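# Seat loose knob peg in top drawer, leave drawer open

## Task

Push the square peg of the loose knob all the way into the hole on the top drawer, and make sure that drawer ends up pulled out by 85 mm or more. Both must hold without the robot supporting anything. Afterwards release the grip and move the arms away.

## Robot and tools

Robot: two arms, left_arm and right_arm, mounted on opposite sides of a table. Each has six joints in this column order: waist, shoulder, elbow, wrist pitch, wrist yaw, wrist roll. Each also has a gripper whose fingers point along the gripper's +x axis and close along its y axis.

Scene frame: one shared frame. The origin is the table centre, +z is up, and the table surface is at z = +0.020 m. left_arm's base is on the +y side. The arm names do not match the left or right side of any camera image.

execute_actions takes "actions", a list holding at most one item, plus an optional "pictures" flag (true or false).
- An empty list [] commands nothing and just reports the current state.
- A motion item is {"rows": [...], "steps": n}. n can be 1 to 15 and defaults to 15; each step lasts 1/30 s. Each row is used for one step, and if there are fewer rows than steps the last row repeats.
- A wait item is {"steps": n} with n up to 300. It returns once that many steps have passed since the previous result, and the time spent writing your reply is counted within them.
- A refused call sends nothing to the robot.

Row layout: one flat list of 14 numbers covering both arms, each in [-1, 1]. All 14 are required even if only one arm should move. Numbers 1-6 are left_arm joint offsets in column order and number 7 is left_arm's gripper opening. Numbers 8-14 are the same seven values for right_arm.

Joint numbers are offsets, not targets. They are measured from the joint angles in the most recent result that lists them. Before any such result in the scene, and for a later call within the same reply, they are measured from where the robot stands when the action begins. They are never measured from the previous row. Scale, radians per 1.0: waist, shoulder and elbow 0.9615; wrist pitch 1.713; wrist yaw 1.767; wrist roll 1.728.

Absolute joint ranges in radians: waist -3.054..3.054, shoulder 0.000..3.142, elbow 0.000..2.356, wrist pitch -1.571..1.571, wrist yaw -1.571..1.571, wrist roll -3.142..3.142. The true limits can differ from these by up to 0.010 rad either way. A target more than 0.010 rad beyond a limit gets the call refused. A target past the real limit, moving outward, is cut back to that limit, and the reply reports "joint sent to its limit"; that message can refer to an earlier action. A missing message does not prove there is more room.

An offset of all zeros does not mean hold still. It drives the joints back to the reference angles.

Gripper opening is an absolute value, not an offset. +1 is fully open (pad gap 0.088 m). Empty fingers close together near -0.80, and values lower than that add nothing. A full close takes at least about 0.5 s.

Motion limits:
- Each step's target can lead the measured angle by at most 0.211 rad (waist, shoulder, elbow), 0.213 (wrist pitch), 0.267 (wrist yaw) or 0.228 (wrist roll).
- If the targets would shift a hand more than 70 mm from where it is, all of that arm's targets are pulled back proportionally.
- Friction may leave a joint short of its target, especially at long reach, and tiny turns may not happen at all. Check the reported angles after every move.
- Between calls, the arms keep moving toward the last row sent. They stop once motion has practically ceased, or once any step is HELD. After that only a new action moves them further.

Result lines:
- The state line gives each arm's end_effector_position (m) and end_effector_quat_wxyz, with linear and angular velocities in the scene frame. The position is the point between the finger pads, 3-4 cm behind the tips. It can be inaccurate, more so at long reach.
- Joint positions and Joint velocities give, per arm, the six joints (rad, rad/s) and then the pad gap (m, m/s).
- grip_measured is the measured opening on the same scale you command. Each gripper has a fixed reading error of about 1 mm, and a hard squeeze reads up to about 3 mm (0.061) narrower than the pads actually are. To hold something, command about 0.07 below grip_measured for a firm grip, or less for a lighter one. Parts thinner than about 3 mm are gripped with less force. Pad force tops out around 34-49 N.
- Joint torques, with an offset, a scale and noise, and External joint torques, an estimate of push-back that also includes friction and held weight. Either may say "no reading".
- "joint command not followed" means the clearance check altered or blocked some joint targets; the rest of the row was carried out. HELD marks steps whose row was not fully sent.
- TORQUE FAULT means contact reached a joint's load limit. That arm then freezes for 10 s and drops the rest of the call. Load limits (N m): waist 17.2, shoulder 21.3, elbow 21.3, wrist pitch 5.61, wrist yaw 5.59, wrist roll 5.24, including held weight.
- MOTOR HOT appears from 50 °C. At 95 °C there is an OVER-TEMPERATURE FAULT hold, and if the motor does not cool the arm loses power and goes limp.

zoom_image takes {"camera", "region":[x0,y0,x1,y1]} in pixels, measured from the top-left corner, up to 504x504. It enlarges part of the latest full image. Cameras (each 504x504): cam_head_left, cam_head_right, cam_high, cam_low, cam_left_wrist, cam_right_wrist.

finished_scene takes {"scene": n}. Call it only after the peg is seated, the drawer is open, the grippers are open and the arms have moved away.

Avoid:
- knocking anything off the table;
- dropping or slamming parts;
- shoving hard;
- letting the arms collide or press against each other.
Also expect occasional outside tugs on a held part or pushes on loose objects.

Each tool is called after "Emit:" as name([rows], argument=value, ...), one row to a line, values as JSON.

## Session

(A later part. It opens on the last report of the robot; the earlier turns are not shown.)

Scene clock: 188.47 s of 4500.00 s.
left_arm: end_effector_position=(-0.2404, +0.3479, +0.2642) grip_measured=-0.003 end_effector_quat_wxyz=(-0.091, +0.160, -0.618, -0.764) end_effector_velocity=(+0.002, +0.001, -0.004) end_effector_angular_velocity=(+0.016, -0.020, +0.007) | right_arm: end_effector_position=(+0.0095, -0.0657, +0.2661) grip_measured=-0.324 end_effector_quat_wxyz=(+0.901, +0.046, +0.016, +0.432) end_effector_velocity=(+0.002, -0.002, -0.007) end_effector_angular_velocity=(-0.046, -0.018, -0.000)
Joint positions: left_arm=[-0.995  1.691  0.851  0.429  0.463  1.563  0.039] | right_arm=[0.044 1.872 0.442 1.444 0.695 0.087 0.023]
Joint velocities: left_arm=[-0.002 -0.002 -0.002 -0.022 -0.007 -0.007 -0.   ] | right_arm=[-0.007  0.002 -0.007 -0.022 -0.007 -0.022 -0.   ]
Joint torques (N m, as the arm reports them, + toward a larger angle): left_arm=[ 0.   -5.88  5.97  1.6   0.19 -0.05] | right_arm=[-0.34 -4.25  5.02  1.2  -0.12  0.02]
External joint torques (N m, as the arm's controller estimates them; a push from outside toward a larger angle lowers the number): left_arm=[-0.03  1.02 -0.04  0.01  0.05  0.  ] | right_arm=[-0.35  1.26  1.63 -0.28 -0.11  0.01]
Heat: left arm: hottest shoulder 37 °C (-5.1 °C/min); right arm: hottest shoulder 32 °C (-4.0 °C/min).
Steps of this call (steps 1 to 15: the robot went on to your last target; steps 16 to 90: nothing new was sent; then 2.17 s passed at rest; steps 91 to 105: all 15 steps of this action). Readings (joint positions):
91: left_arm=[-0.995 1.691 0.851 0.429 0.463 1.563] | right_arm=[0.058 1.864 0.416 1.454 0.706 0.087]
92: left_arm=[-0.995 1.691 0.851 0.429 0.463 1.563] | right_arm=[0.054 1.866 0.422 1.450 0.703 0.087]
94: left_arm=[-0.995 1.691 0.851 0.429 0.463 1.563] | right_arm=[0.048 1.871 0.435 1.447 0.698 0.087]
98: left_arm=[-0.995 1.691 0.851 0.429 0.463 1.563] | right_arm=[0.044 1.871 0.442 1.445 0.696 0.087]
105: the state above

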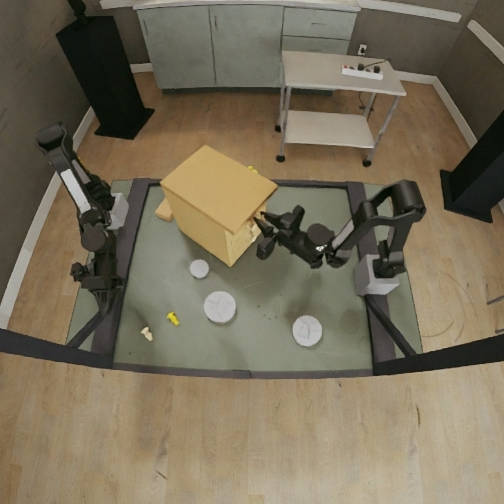

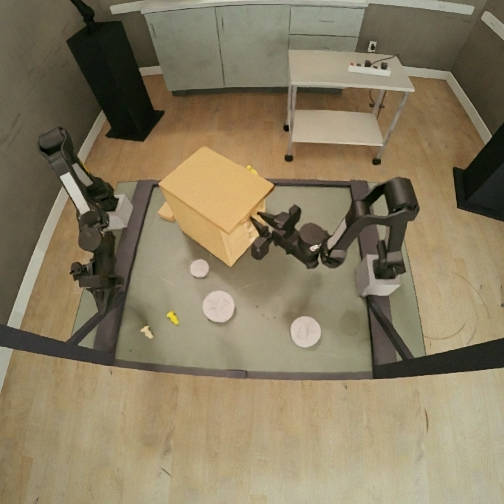

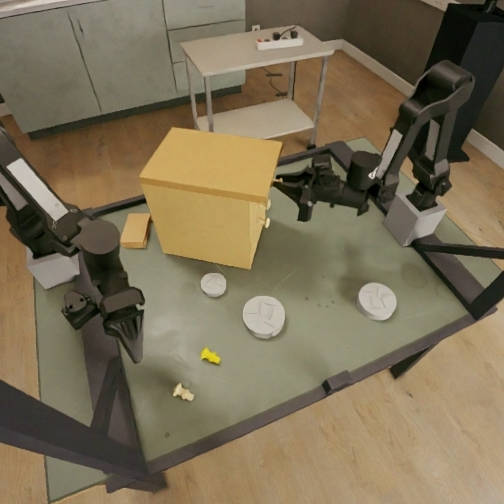

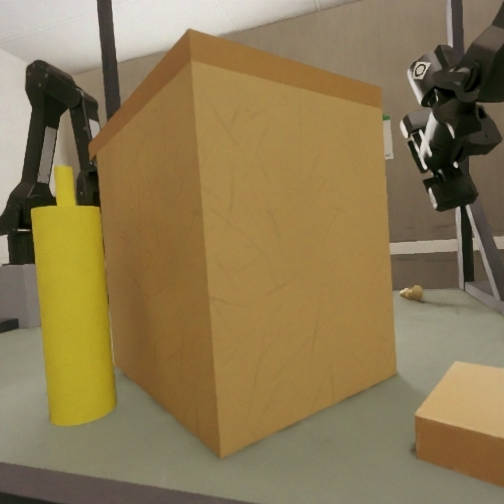

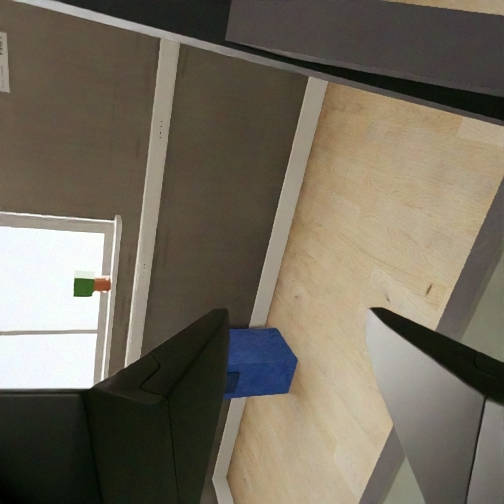

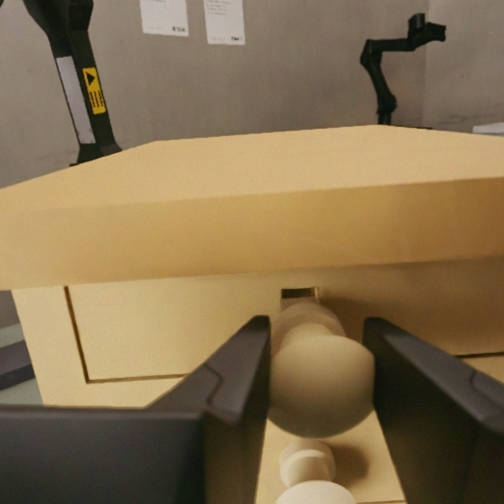

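Emit:
execute_actions([
  {"rows":[[0,0,0,0,0,0,0,-0.022,0.024,0.033,-0.002,-0.012,0,-0.5]],"steps":15},
])

Emit:
zoom_image(camera="cam_right_wrist", region=[230,220,400,390])

Scene clock: 193.07 s of 4500.00 s.
left_arm: end_effector_position=(-0.2404, +0.3479, +0.2642) grip_measured=-0.003 end_effector_quat_wxyz=(-0.091, +0.160, -0.618, -0.764) end_effector_velocity=(+0.000, -0.002, +0.000) end_effector_angular_velocity=(+0.001, -0.006, +0.020) | right_arm: end_effector_position=(+0.0140, -0.0600, +0.2660) grip_measured=-0.324 end_effector_quat_wxyz=(+0.900, +0.047, +0.015, +0.432) end_effector_velocity=(+0.000, -0.000, +0.002) end_effector_angular_velocity=(+0.003, -0.006, +0.005)
Joint positions: left_arm=[-0.995  1.691  0.851  0.429  0.463  1.563  0.039] | right_arm=[0.026 1.889 0.464 1.442 0.677 0.087 0.023]
Joint velocities: left_arm=[-0.002 -0.002  0.002 -0.007 -0.022 -0.007 -0.   ] | right_arm=[-0.002 -0.002 -0.002  0.007 -0.007 -0.007 -0.   ]
Joint torques (N m, as the arm reports them, + toward a larger angle): left_arm=[ 0.14 -5.95  6.08  1.63  0.17 -0.06] | right_arm=[-0.35 -4.39  5.07  1.21 -0.11  0.02]
External joint torques (N m, as the arm's controller estimates them; a push from outside toward a larger angle lowers the number): left_arm=[ 0.13  1.11 -0.08 -0.01  0.03 -0.01] | right_arm=[-0.39  1.4   1.54 -0.31 -0.1   0.01]
Heat: left arm: hottest shoulder 37 °C (-5.0 °C/min); right arm: hottest shoulder 32 °C (-5.0 °C/min).
Steps of this call (steps 1 to 15: the robot went on to your last target; steps 16 to 90: nothing new was sent; then 1.10 s passed at rest; steps 91 to 105: all 15 steps of this action). Readings (joint positions):
91: left_arm=[-0.995 1.691 0.851 0.429 0.463 1.563] | right_arm=[0.042 1.874 0.444 1.444 0.691 0.087]
92: left_arm=[-0.995 1.691 0.851 0.429 0.463 1.563] | right_arm=[0.039 1.878 0.450 1.443 0.687 0.087]
94: left_arm=[-0.995 1.691 0.851 0.429 0.463 1.563] | right_arm=[0.031 1.885 0.460 1.442 0.682 0.087]
98: left_arm=[-0.995 1.691 0.851 0.429 0.463 1.563] | right_arm=[0.026 1.888 0.464 1.442 0.678 0.087]
105: the state above

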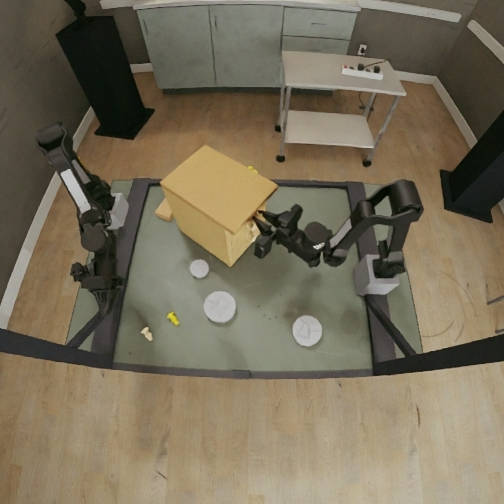

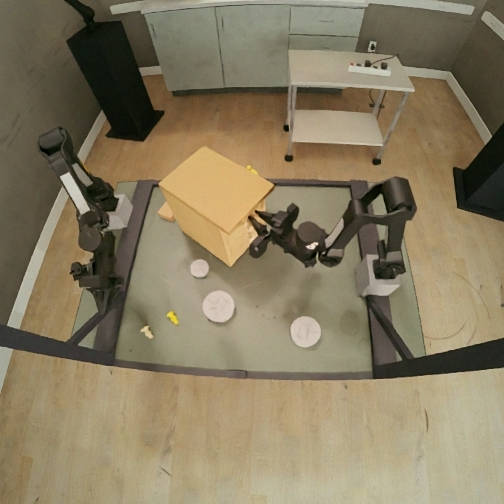

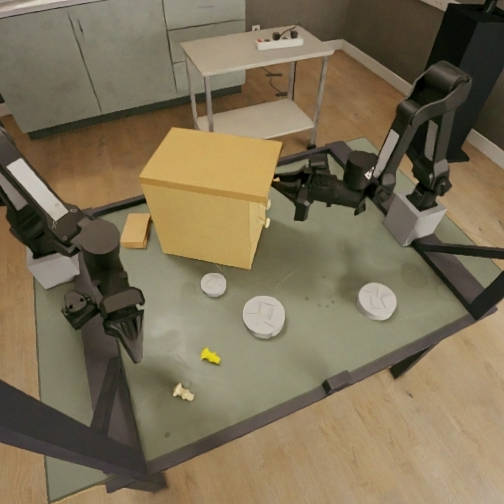

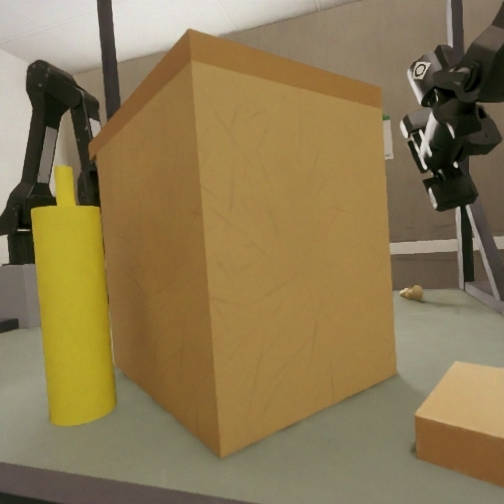

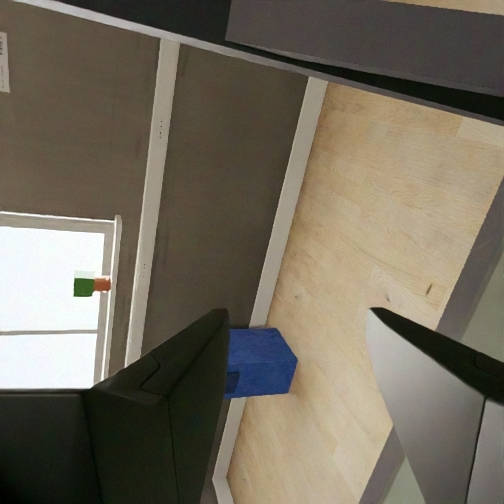

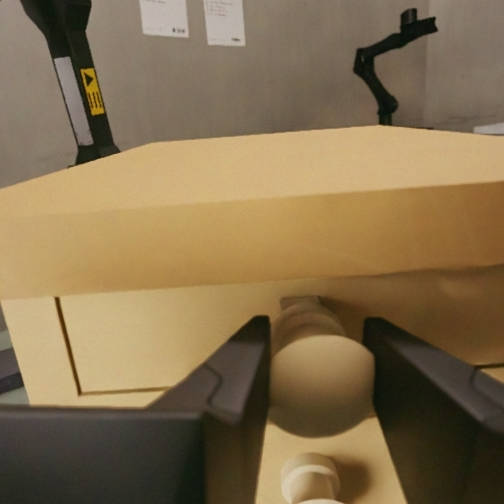

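Region (230, 220, 400, 390) of cam_right_wrist's 504x504 image, scaled by 2.965, with more detail than that image has.

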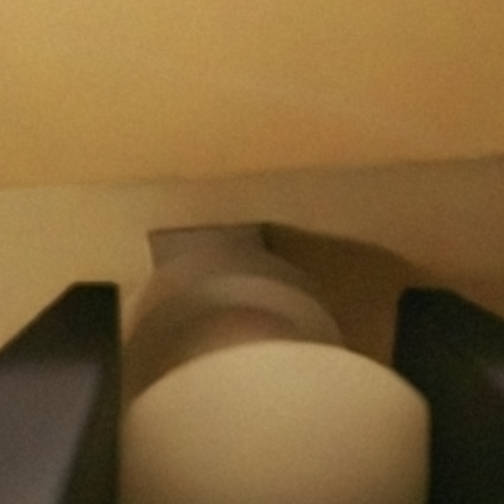

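Emit:
execute_actions([
  {"rows":[[0,0,0,0,0,0,0,-0.005,0.014,0.013,0,-0.003,-0.01,-0.5]],"steps":15},
])

Emit:
zoom_image(camera="cam_right_wrist", region=[230,220,400,390])

Scene clock: 198.17 s of 4500.00 s.
left_arm: end_effector_position=(-0.2404, +0.3479, +0.2642) grip_measured=-0.003 end_effector_quat_wxyz=(-0.091, +0.160, -0.618, -0.764) end_effector_velocity=(+0.002, +0.001, -0.001) end_effector_angular_velocity=(+0.027, -0.003, +0.004) | right_arm: end_effector_position=(+0.0141, -0.0589, +0.2645) grip_measured=-0.324 end_effector_quat_wxyz=(+0.900, +0.041, +0.013, +0.433) end_effector_velocity=(+0.000, +0.001, -0.002) end_effector_angular_velocity=(-0.022, -0.006, +0.005)
Joint positions: left_arm=[-0.995  1.691  0.851  0.429  0.463  1.563  0.039] | right_arm=[0.025 1.895 0.468 1.442 0.674 0.076 0.023]
Joint velocities: left_arm=[ 0.002 -0.007 -0.007 -0.007  0.007 -0.022 -0.   ] | right_arm=[-0.002 -0.002  0.002 -0.022 -0.007 -0.007 -0.   ]
Joint torques (N m, as the arm reports them, + toward a larger angle): left_arm=[ 0.02 -5.91  6.14  1.63  0.2  -0.08] | right_arm=[-0.32 -4.43  5.04  1.31 -0.12 -0.15]
External joint torques (N m, as the arm's controller estimates them; a push from outside toward a larger angle lowers the number): left_arm=[-0.03  1.04  0.11  0.02  0.05 -0.03] | right_arm=[-0.33  1.33  1.55 -0.19 -0.11 -0.15]
Heat: left arm: hottest shoulder 37 °C (-4.0 °C/min); right arm: hottest shoulder 32 °C (-4.0 °C/min).
Steps of this call (steps 1 to 15: the robot went on to your last target; steps 16 to 90: nothing new was sent; then 1.60 s passed at rest; steps 91 to 105: all 15 steps of this action). Readings (joint positions):
91: left_arm=[-0.995 1.691 0.851 0.429 0.463 1.563] | right_arm=[0.026 1.889 0.465 1.442 0.677 0.087]
92: left_arm=[-0.995 1.691 0.851 0.429 0.463 1.563] | right_arm=[0.026 1.891 0.466 1.442 0.676 0.085]
94: left_arm=[-0.995 1.691 0.851 0.429 0.463 1.563] | right_arm=[0.025 1.894 0.468 1.442 0.675 0.080]
98: left_arm=[-0.995 1.691 0.851 0.429 0.463 1.563] | right_arm=[0.025 1.895 0.468 1.442 0.675 0.077]
105: the state above

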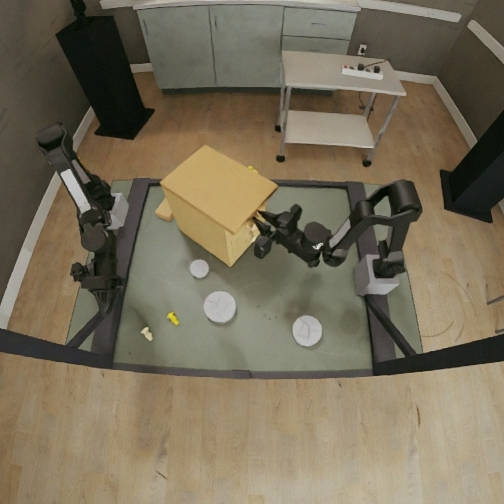

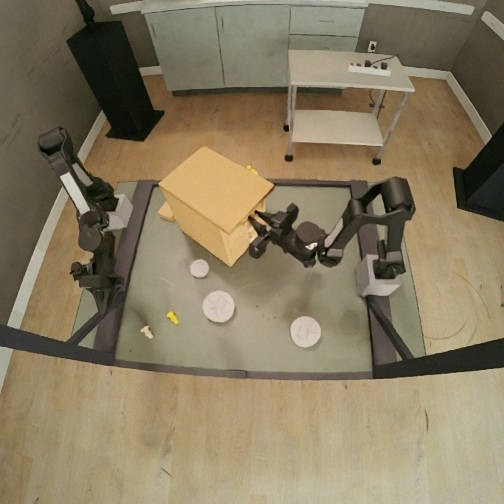

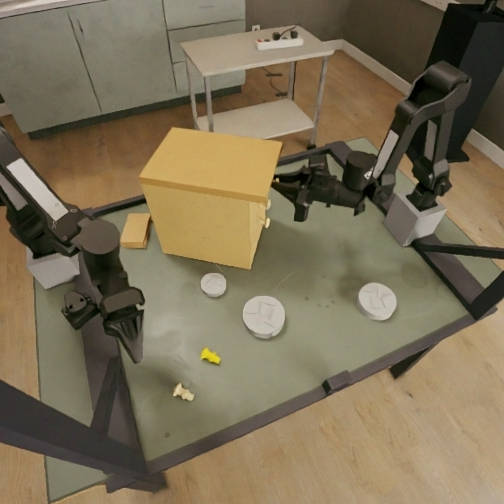

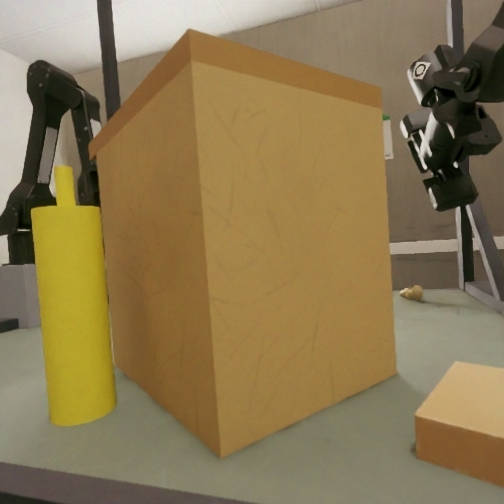

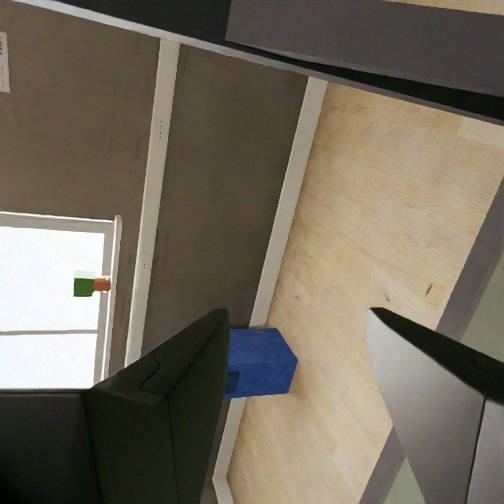

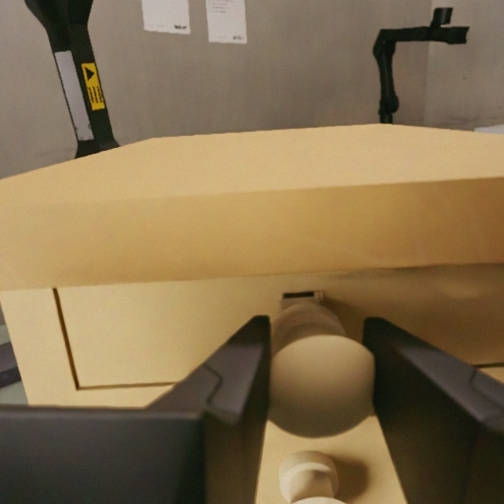

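Region (230, 220, 400, 390) of cam_right_wrist's 504x504 image, scaled by 2.965, with more detail than that image has.

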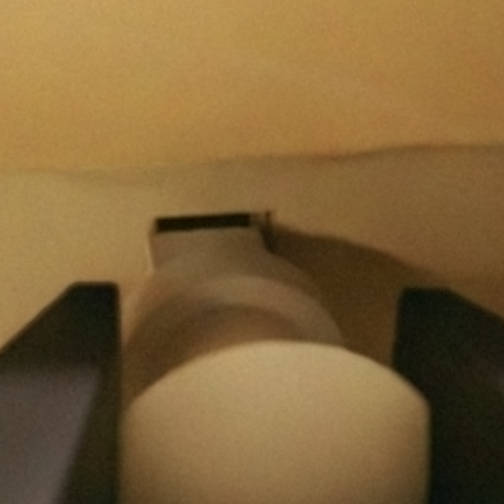

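Needs about 1 mm right.

Emit:
execute_actions([
  {"rows":[[0,0,0,0,0,0,0,-0.018,0.016,0.022,0,-0.009,0,-0.5]],"steps":15},
])

Emit:
zoom_image(camera="cam_right_wrist", region=[230,220,400,390])

Scene clock: 202.73 s of 4500.00 s.
left_arm: end_effector_position=(-0.2404, +0.3479, +0.2642) grip_measured=-0.003 end_effector_quat_wxyz=(-0.091, +0.160, -0.618, -0.764) end_effector_velocity=(+0.001, -0.002, -0.002) end_effector_angular_velocity=(+0.003, -0.010, +0.020) | right_arm: end_effector_position=(+0.0181, -0.0563, +0.2644) grip_measured=-0.324 end_effector_quat_wxyz=(+0.901, +0.042, +0.013, +0.432) end_effector_velocity=(+0.000, +0.002, +0.003) end_effector_angular_velocity=(+0.008, -0.006, +0.015)
Joint positions: left_arm=[-0.995  1.691  0.851  0.429  0.463  1.563  0.039] | right_arm=[0.011 1.905 0.479 1.442 0.662 0.076 0.023]
Joint velocities: left_arm=[-0.002 -0.002 -0.002 -0.007 -0.022 -0.007 -0.   ] | right_arm=[-0.007 -0.002  0.002  0.007 -0.022 -0.007 -0.   ]
Joint torques (N m, as the arm reports them, + toward a larger angle): left_arm=[-0.03 -5.97  6.03  1.64  0.24 -0.07] | right_arm=[-0.33 -4.48  5.12  1.31 -0.14  0.02]
External joint torques (N m, as the arm's controller estimates them; a push from outside toward a larger angle lowers the number): left_arm=[-0.08  1.   -0.04  0.03  0.1  -0.01] | right_arm=[-0.31  1.43  1.58 -0.22 -0.13  0.02]
Heat: left arm: hottest shoulder 36 °C (-4.1 °C/min); right arm: hottest shoulder 32 °C (-3.0 °C/min).
Steps of this call (steps 1 to 15: the robot went on to your last target; steps 16 to 90: nothing new was sent; then 1.07 s passed at rest; steps 91 to 105: all 15 steps of this action). Readings (joint positions):
91: left_arm=[-0.995 1.691 0.851 0.429 0.463 1.563] | right_arm=[0.024 1.897 0.469 1.442 0.672 0.076]
92: left_arm=[-0.995 1.691 0.851 0.429 0.463 1.563] | right_arm=[0.021 1.899 0.472 1.442 0.668 0.076]
94: left_arm=[-0.995 1.691 0.851 0.429 0.463 1.563] | right_arm=[0.015 1.903 0.477 1.442 0.665 0.076]
98: left_arm=[-0.995 1.691 0.851 0.429 0.463 1.563] | right_arm=[0.012 1.904 0.479 1.442 0.662 0.076]
105: the state above

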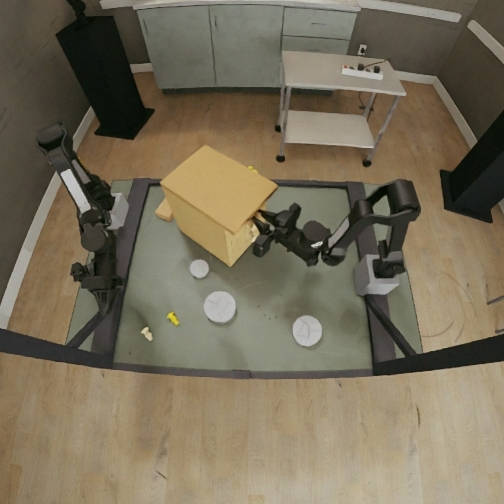

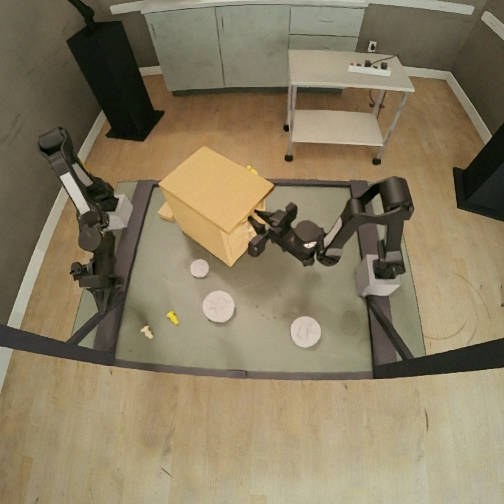

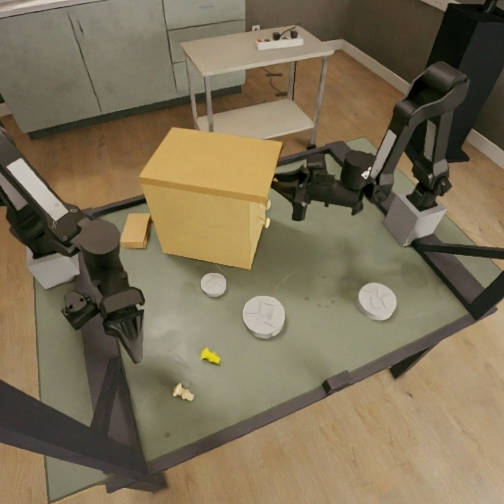

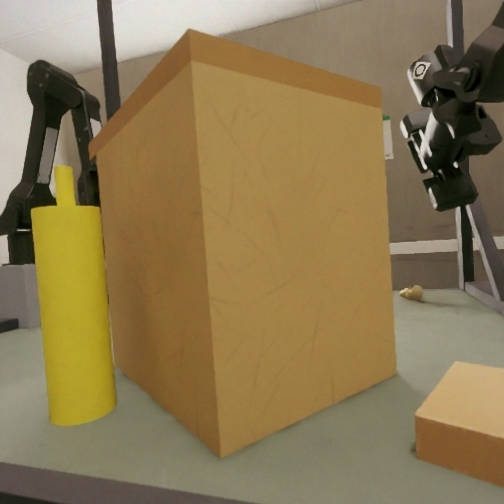

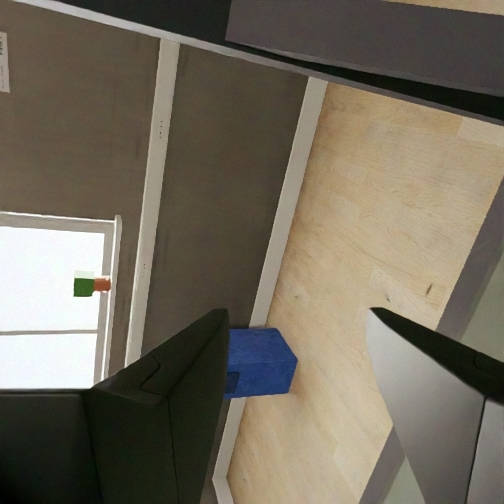

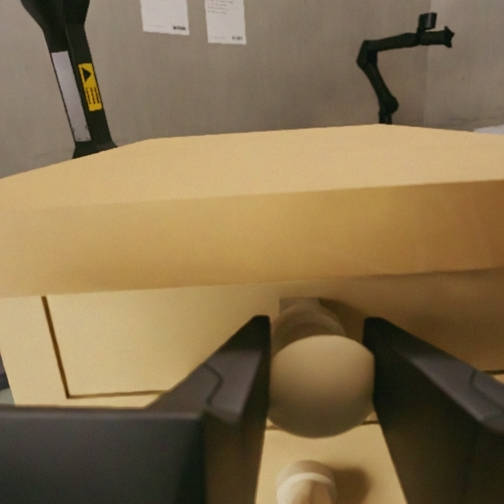

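Region (230, 220, 400, 390) of cam_right_wrist's 504x504 image, scaled by 2.965, with more detail than that image has.

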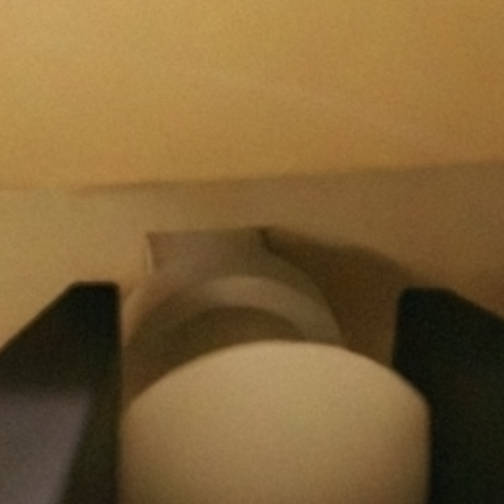

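Emit:
execute_actions([
  {"rows":[[0,0,0,0,0,0,0,-0.012,0.019,0.026,-0.002,-0.007,0,-0.5]],"steps":15},
])

Emit:
zoom_image(camera="cam_right_wrist", region=[230,220,400,390])

Scene clock: 207.83 s of 4500.00 s.
left_arm: end_effector_position=(-0.2404, +0.3479, +0.2642) grip_measured=-0.003 end_effector_quat_wxyz=(-0.091, +0.160, -0.618, -0.764) end_effector_velocity=(+0.001, +0.001, -0.001) end_effector_angular_velocity=(+0.008, -0.007, +0.007) | right_arm: end_effector_position=(+0.0204, -0.0532, +0.2638) grip_measured=-0.324 end_effector_quat_wxyz=(+0.901, +0.042, +0.012, +0.432) end_effector_velocity=(+0.000, -0.001, -0.003) end_effector_angular_velocity=(-0.017, -0.006, +0.005)
Joint positions: left_arm=[-0.995  1.691  0.851  0.429  0.463  1.563  0.039] | right_arm=[0.003 1.916 0.493 1.44  0.655 0.076 0.023]
Joint velocities: left_arm=[-0.002 -0.002 -0.002 -0.007 -0.007 -0.007 -0.   ] | right_arm=[-0.002 -0.002 -0.007 -0.007 -0.007 -0.007 -0.   ]
Joint torques (N m, as the arm reports them, + toward a larger angle): left_arm=[-0.01 -5.91  6.16  1.64  0.2  -0.05] | right_arm=[-0.31 -4.49  5.39  1.18 -0.23  0.02]
External joint torques (N m, as the arm's controller estimates them; a push from outside toward a larger angle lowers the number): left_arm=[0.03 1.03 0.12 0.04 0.05 0.  ] | right_arm=[-0.31  1.46  1.89 -0.34 -0.22  0.01]
Heat: left arm: hottest shoulder 36 °C (-3.1 °C/min); right arm: hottest shoulder 32 °C (-2.0 °C/min).
Steps of this call (steps 1 to 15: the robot went on to your last target; steps 16 to 90: nothing new was sent; then 1.60 s passed at rest; steps 91 to 105: all 15 steps of this action). Readings (joint positions):
91: left_arm=[-0.995 1.691 0.851 0.429 0.463 1.563] | right_arm=[0.011 1.906 0.481 1.442 0.661 0.076]
92: left_arm=[-0.995 1.691 0.851 0.429 0.463 1.563] | right_arm=[0.009 1.909 0.484 1.442 0.660 0.076]
94: left_arm=[-0.995 1.691 0.851 0.429 0.463 1.563] | right_arm=[0.004 1.914 0.490 1.441 0.656 0.076]
98: left_arm=[-0.995 1.691 0.851 0.429 0.463 1.563] | right_arm=[0.003 1.915 0.492 1.440 0.655 0.076]
105: the state above

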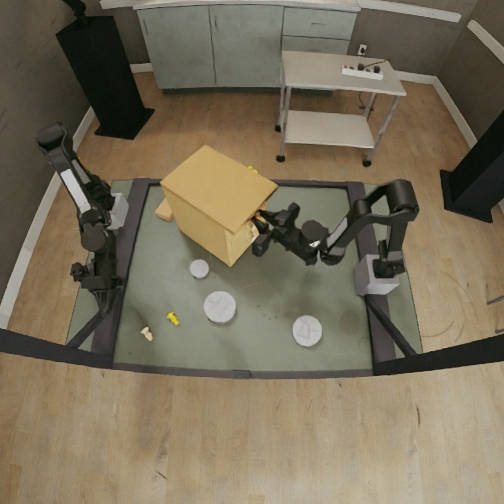

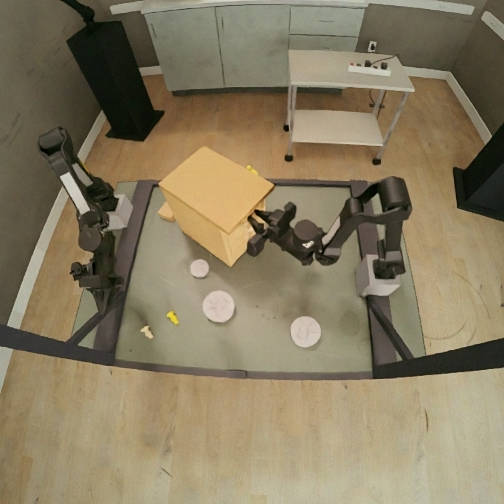

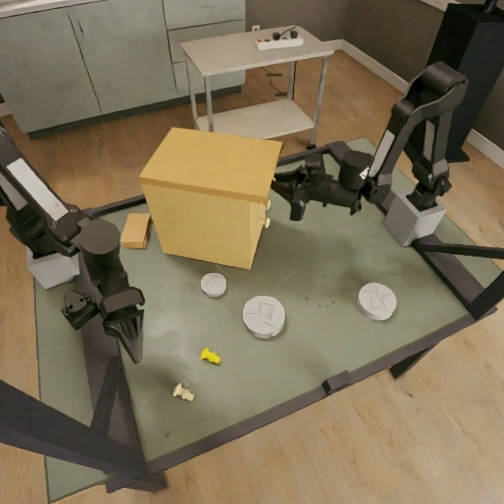

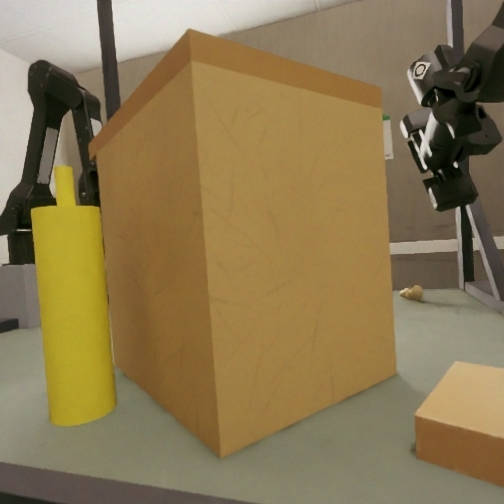

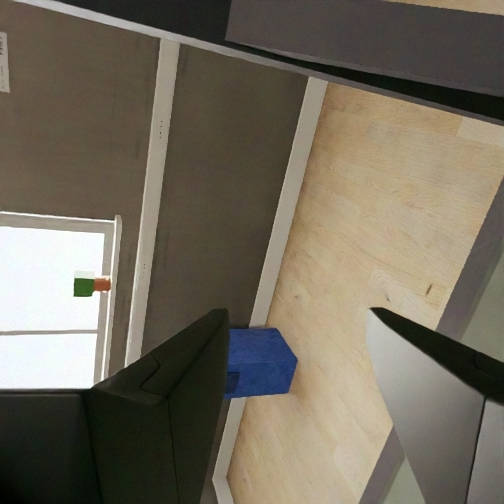

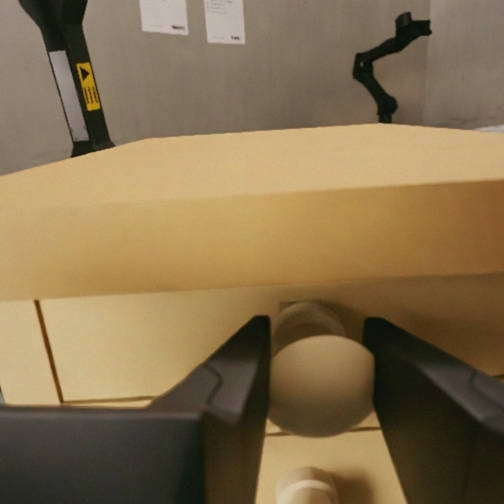

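Region (230, 220, 400, 390) of cam_right_wrist's 504x504 image, scaled by 2.965, with more detail than that image has.

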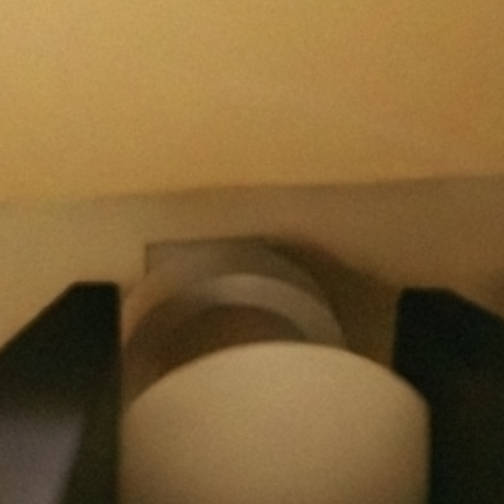

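The peg is going in.

Emit:
execute_actions([
  {"rows":[[0,0,0,0,0,0,0,-0.026,0.024,0.048,-0.008,-0.013,0,-0.5]],"steps":15},
], pictures=false)

Emit:
execute_actions([
  {"rows":[[0,0,0,0,0,0,0,-0.04,0.024,0.06,-0.006,-0.012,0,-0.5]],"steps":15},
], pictures=false)

Emit:
execute_actions([
  {"rows":[[0,0,0,0,0,0,0,-0.05,0.024,0.07,-0.004,-0.008,0,-0.5],[0,0,0,0,0,0,0,-0.05,0.024,0.07,-0.004,-0.008,0,-0.5],[0,0,0,0,0,0,0,-0.065,0.024,0.082,-0.004,-0.008,0,-0.5]],"steps":15},
])

Scene clock: 217.03 s of 4500.00 s.
left_arm: end_effector_position=(-0.2404, +0.3479, +0.2642) grip_measured=-0.003 end_effector_quat_wxyz=(-0.091, +0.160, -0.618, -0.764) end_effector_velocity=(-0.000, -0.002, -0.001) end_effector_angular_velocity=(-0.002, -0.002, +0.020) | right_arm: end_effector_position=(+0.0254, -0.0465, +0.2644) grip_measured=-0.324 end_effector_quat_wxyz=(+0.901, +0.043, +0.012, +0.432) end_effector_velocity=(+0.000, -0.000, -0.003) end_effector_angular_velocity=(-0.026, -0.017, +0.005)
Joint positions: left_arm=[-0.995  1.691  0.851  0.429  0.463  1.563  0.039] | right_arm=[-0.014  1.93   0.521  1.43   0.638  0.076  0.023]
Joint velocities: left_arm=[-0.002  0.002 -0.002  0.007 -0.022 -0.007 -0.   ] | right_arm=[-0.002  0.002 -0.002 -0.007 -0.007 -0.022 -0.   ]
Joint torques (N m, as the arm reports them, + toward a larger angle): left_arm=[ 0.14 -5.99  5.94  1.66  0.24 -0.07] | right_arm=[-0.78 -4.52  6.15  1.14 -0.27  0.02]
External joint torques (N m, as the arm's controller estimates them; a push from outside toward a larger angle lowers the number): left_arm=[ 0.13  0.93 -0.11  0.05  0.1  -0.01] | right_arm=[-0.8   1.58  2.6  -0.37 -0.26  0.01]
Heat: left arm: hottest shoulder 36 °C (-3.0 °C/min); right arm: hottest shoulder 32 °C (-2.0 °C/min).
Steps of this call (steps 1 to 15: the robot went on to your last target; steps 16 to 90: nothing new was sent; then 5.70 s passed at rest; steps 91 to 105: all 15 steps of this action). Readings (joint positions):
91: left_arm=[-0.995 1.691 0.851 0.429 0.463 1.563] | right_arm=[0.001 1.918 0.496 1.439 0.652 0.076]
92: left_arm=[-0.995 1.691 0.851 0.429 0.463 1.563] | right_arm=[-0.004 1.921 0.504 1.436 0.648 0.076]
94: left_arm=[-0.995 1.691 0.851 0.429 0.463 1.563] | right_arm=[-0.011 1.928 0.517 1.432 0.641 0.076]
98: left_arm=[-0.995 1.691 0.851 0.429 0.463 1.563] | right_arm=[-0.013 1.930 0.521 1.430 0.639 0.076]
105: the state above

Scene clock: 217.53 s of 4500.00 s.
left_arm: end_effector_position=(-0.2404, +0.3479, +0.2642) grip_measured=-0.003 end_effector_quat_wxyz=(-0.091, +0.160, -0.618, -0.764) end_effector_velocity=(-0.002, -0.001, +0.005) end_effector_angular_velocity=(-0.023, +0.009, +0.010) | right_arm: end_effector_position=(+0.0270, -0.0437, +0.2653) grip_measured=-0.324 end_effector_quat_wxyz=(+0.901, +0.045, +0.011, +0.432) end_effector_velocity=(-0.002, +0.001, +0.002) end_effector_angular_velocity=(-0.006, -0.018, +0.019)
Joint positions: left_arm=[-0.995  1.691  0.851  0.429  0.463  1.563  0.039] | right_arm=[-0.02   1.936  0.533  1.428  0.631  0.076  0.023]
Joint velocities: left_arm=[-0.007 -0.007  0.002  0.007 -0.022  0.007  0.   ] | right_arm=[-0.002 -0.002 -0.002  0.007 -0.022 -0.022 -0.   ]
Joint torques (N m, as the arm reports them, + toward a larger angle): left_arm=[ 0.   -5.83  6.13  1.65  0.19 -0.04] | right_arm=[-3.06 -3.66  9.72  0.77 -0.62  0.02]
External joint torques (N m, as the arm's controller estimates them; a push from outside toward a larger angle lowers the number): left_arm=[0.   1.17 0.02 0.03 0.05 0.01] | right_arm=[-3.08  2.56  6.08 -0.76 -0.61  0.01]
Heat: left arm: hottest shoulder 36 °C (-2.0 °C/min); right arm: hottest shoulder 32 °C (-1.0 °C/min).
Steps of this call (steps 1 to 15: all 15 steps of this action). Readings (joint positions):
1: left_arm=[-0.995 1.691 0.851 0.429 0.463 1.563] | right_arm=[-0.016 1.932 0.526 1.429 0.635 0.076]
2: left_arm=[-0.995 1.691 0.851 0.429 0.463 1.563] | right_arm=[-0.020 1.935 0.532 1.428 0.632 0.076]
4: left_arm=[-0.995 1.691 0.851 0.429 0.463 1.563] | right_arm=[-0.020 1.936 0.533 1.428 0.632 0.076]
8: left_arm=[-0.995 1.691 0.851 0.429 0.463 1.563] | right_arm=[-0.020 1.936 0.533 1.428 0.632 0.076]
15: the state above

Scene clock: 218.03 s of 4500.00 s.
left_arm: end_effector_position=(-0.2404, +0.3479, +0.2642) grip_measured=-0.003 end_effector_quat_wxyz=(-0.091, +0.160, -0.618, -0.764) end_effector_velocity=(+0.001, +0.001, -0.001) end_effector_angular_velocity=(+0.003, +0.001, +0.007) | right_arm: end_effector_position=(+0.0274, -0.0416, +0.2662) grip_measured=-0.324 end_effector_quat_wxyz=(+0.899, +0.047, +0.010, +0.435) end_effector_velocity=(-0.002, +0.001, -0.001) end_effector_angular_velocity=(-0.003, +0.005, +0.020)
Joint positions: left_arm=[-0.995  1.691  0.851  0.429  0.463  1.563  0.039] | right_arm=[-0.023  1.939  0.54   1.428  0.623  0.076  0.023]
Joint velocities: left_arm=[-0.002 -0.002 -0.007  0.007 -0.007 -0.007  0.   ] | right_arm=[-0.002 -0.002 -0.002 -0.007 -0.022  0.007 -0.   ]
Joint torques (N m, as the arm reports them, + toward a larger angle): left_arm=[ 0.1  -5.93  6.18  1.62  0.2  -0.05] | right_arm=[-5.64 -3.43 12.77  0.88 -0.27  0.02]
External joint torques (N m, as the arm's controller estimates them; a push from outside toward a larger angle lowers the number): left_arm=[0.1  1.04 0.12 0.01 0.06 0.  ] | right_arm=[-5.69  2.82  9.12 -0.65 -0.25  0.01]
Heat: left arm: hottest shoulder 36 °C (-2.0 °C/min); right arm: hottest shoulder 32 °C (-1.0 °C/min).
Steps of this call (steps 1 to 15: all 15 steps of this action). Readings (joint positions):
1: left_arm=[-0.995 1.691 0.851 0.429 0.463 1.563] | right_arm=[-0.020 1.937 0.535 1.428 0.630 0.076]
2: left_arm=[-0.995 1.691 0.851 0.429 0.463 1.563] | right_arm=[-0.021 1.937 0.535 1.428 0.630 0.076]
4: left_arm=[-0.995 1.691 0.851 0.429 0.463 1.563] | right_arm=[-0.023 1.939 0.540 1.428 0.624 0.076]
8: left_arm=[-0.995 1.691 0.851 0.429 0.463 1.563] | right_arm=[-0.023 1.939 0.540 1.428 0.623 0.076]
15: the state above

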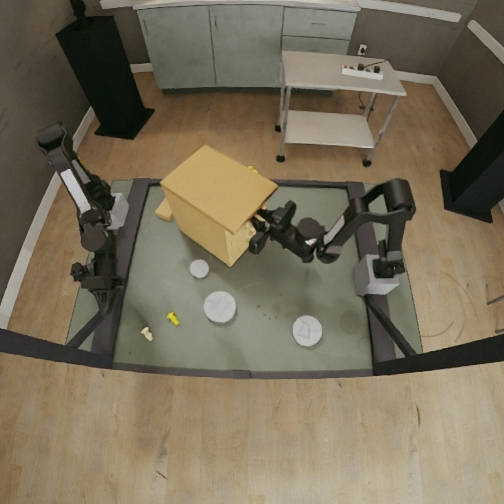

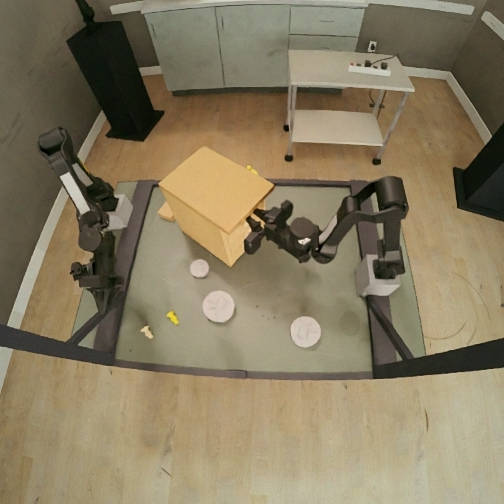

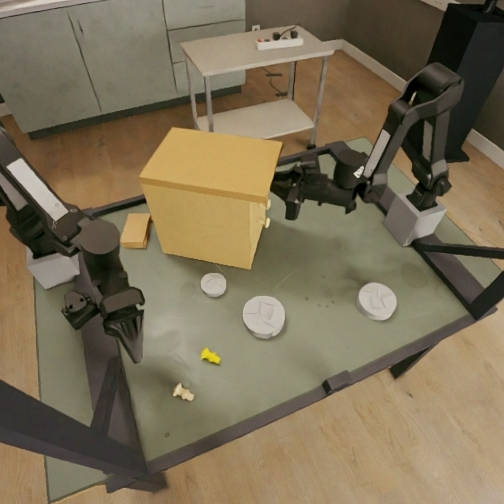

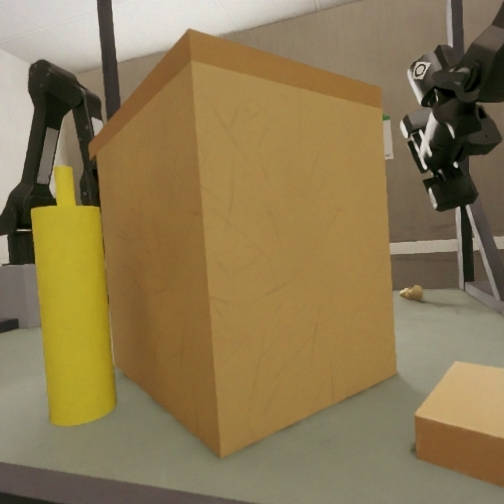

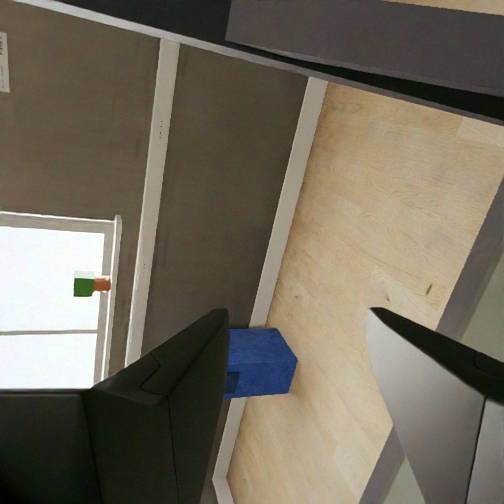

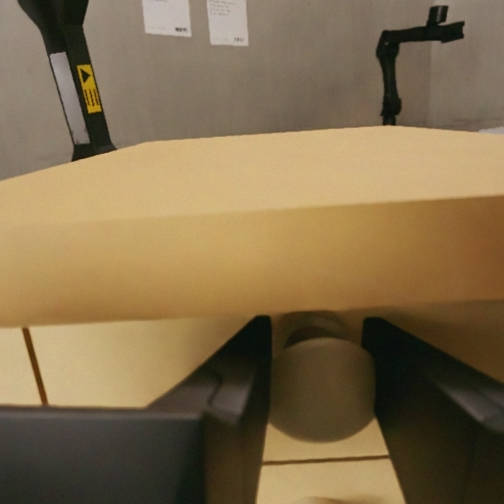

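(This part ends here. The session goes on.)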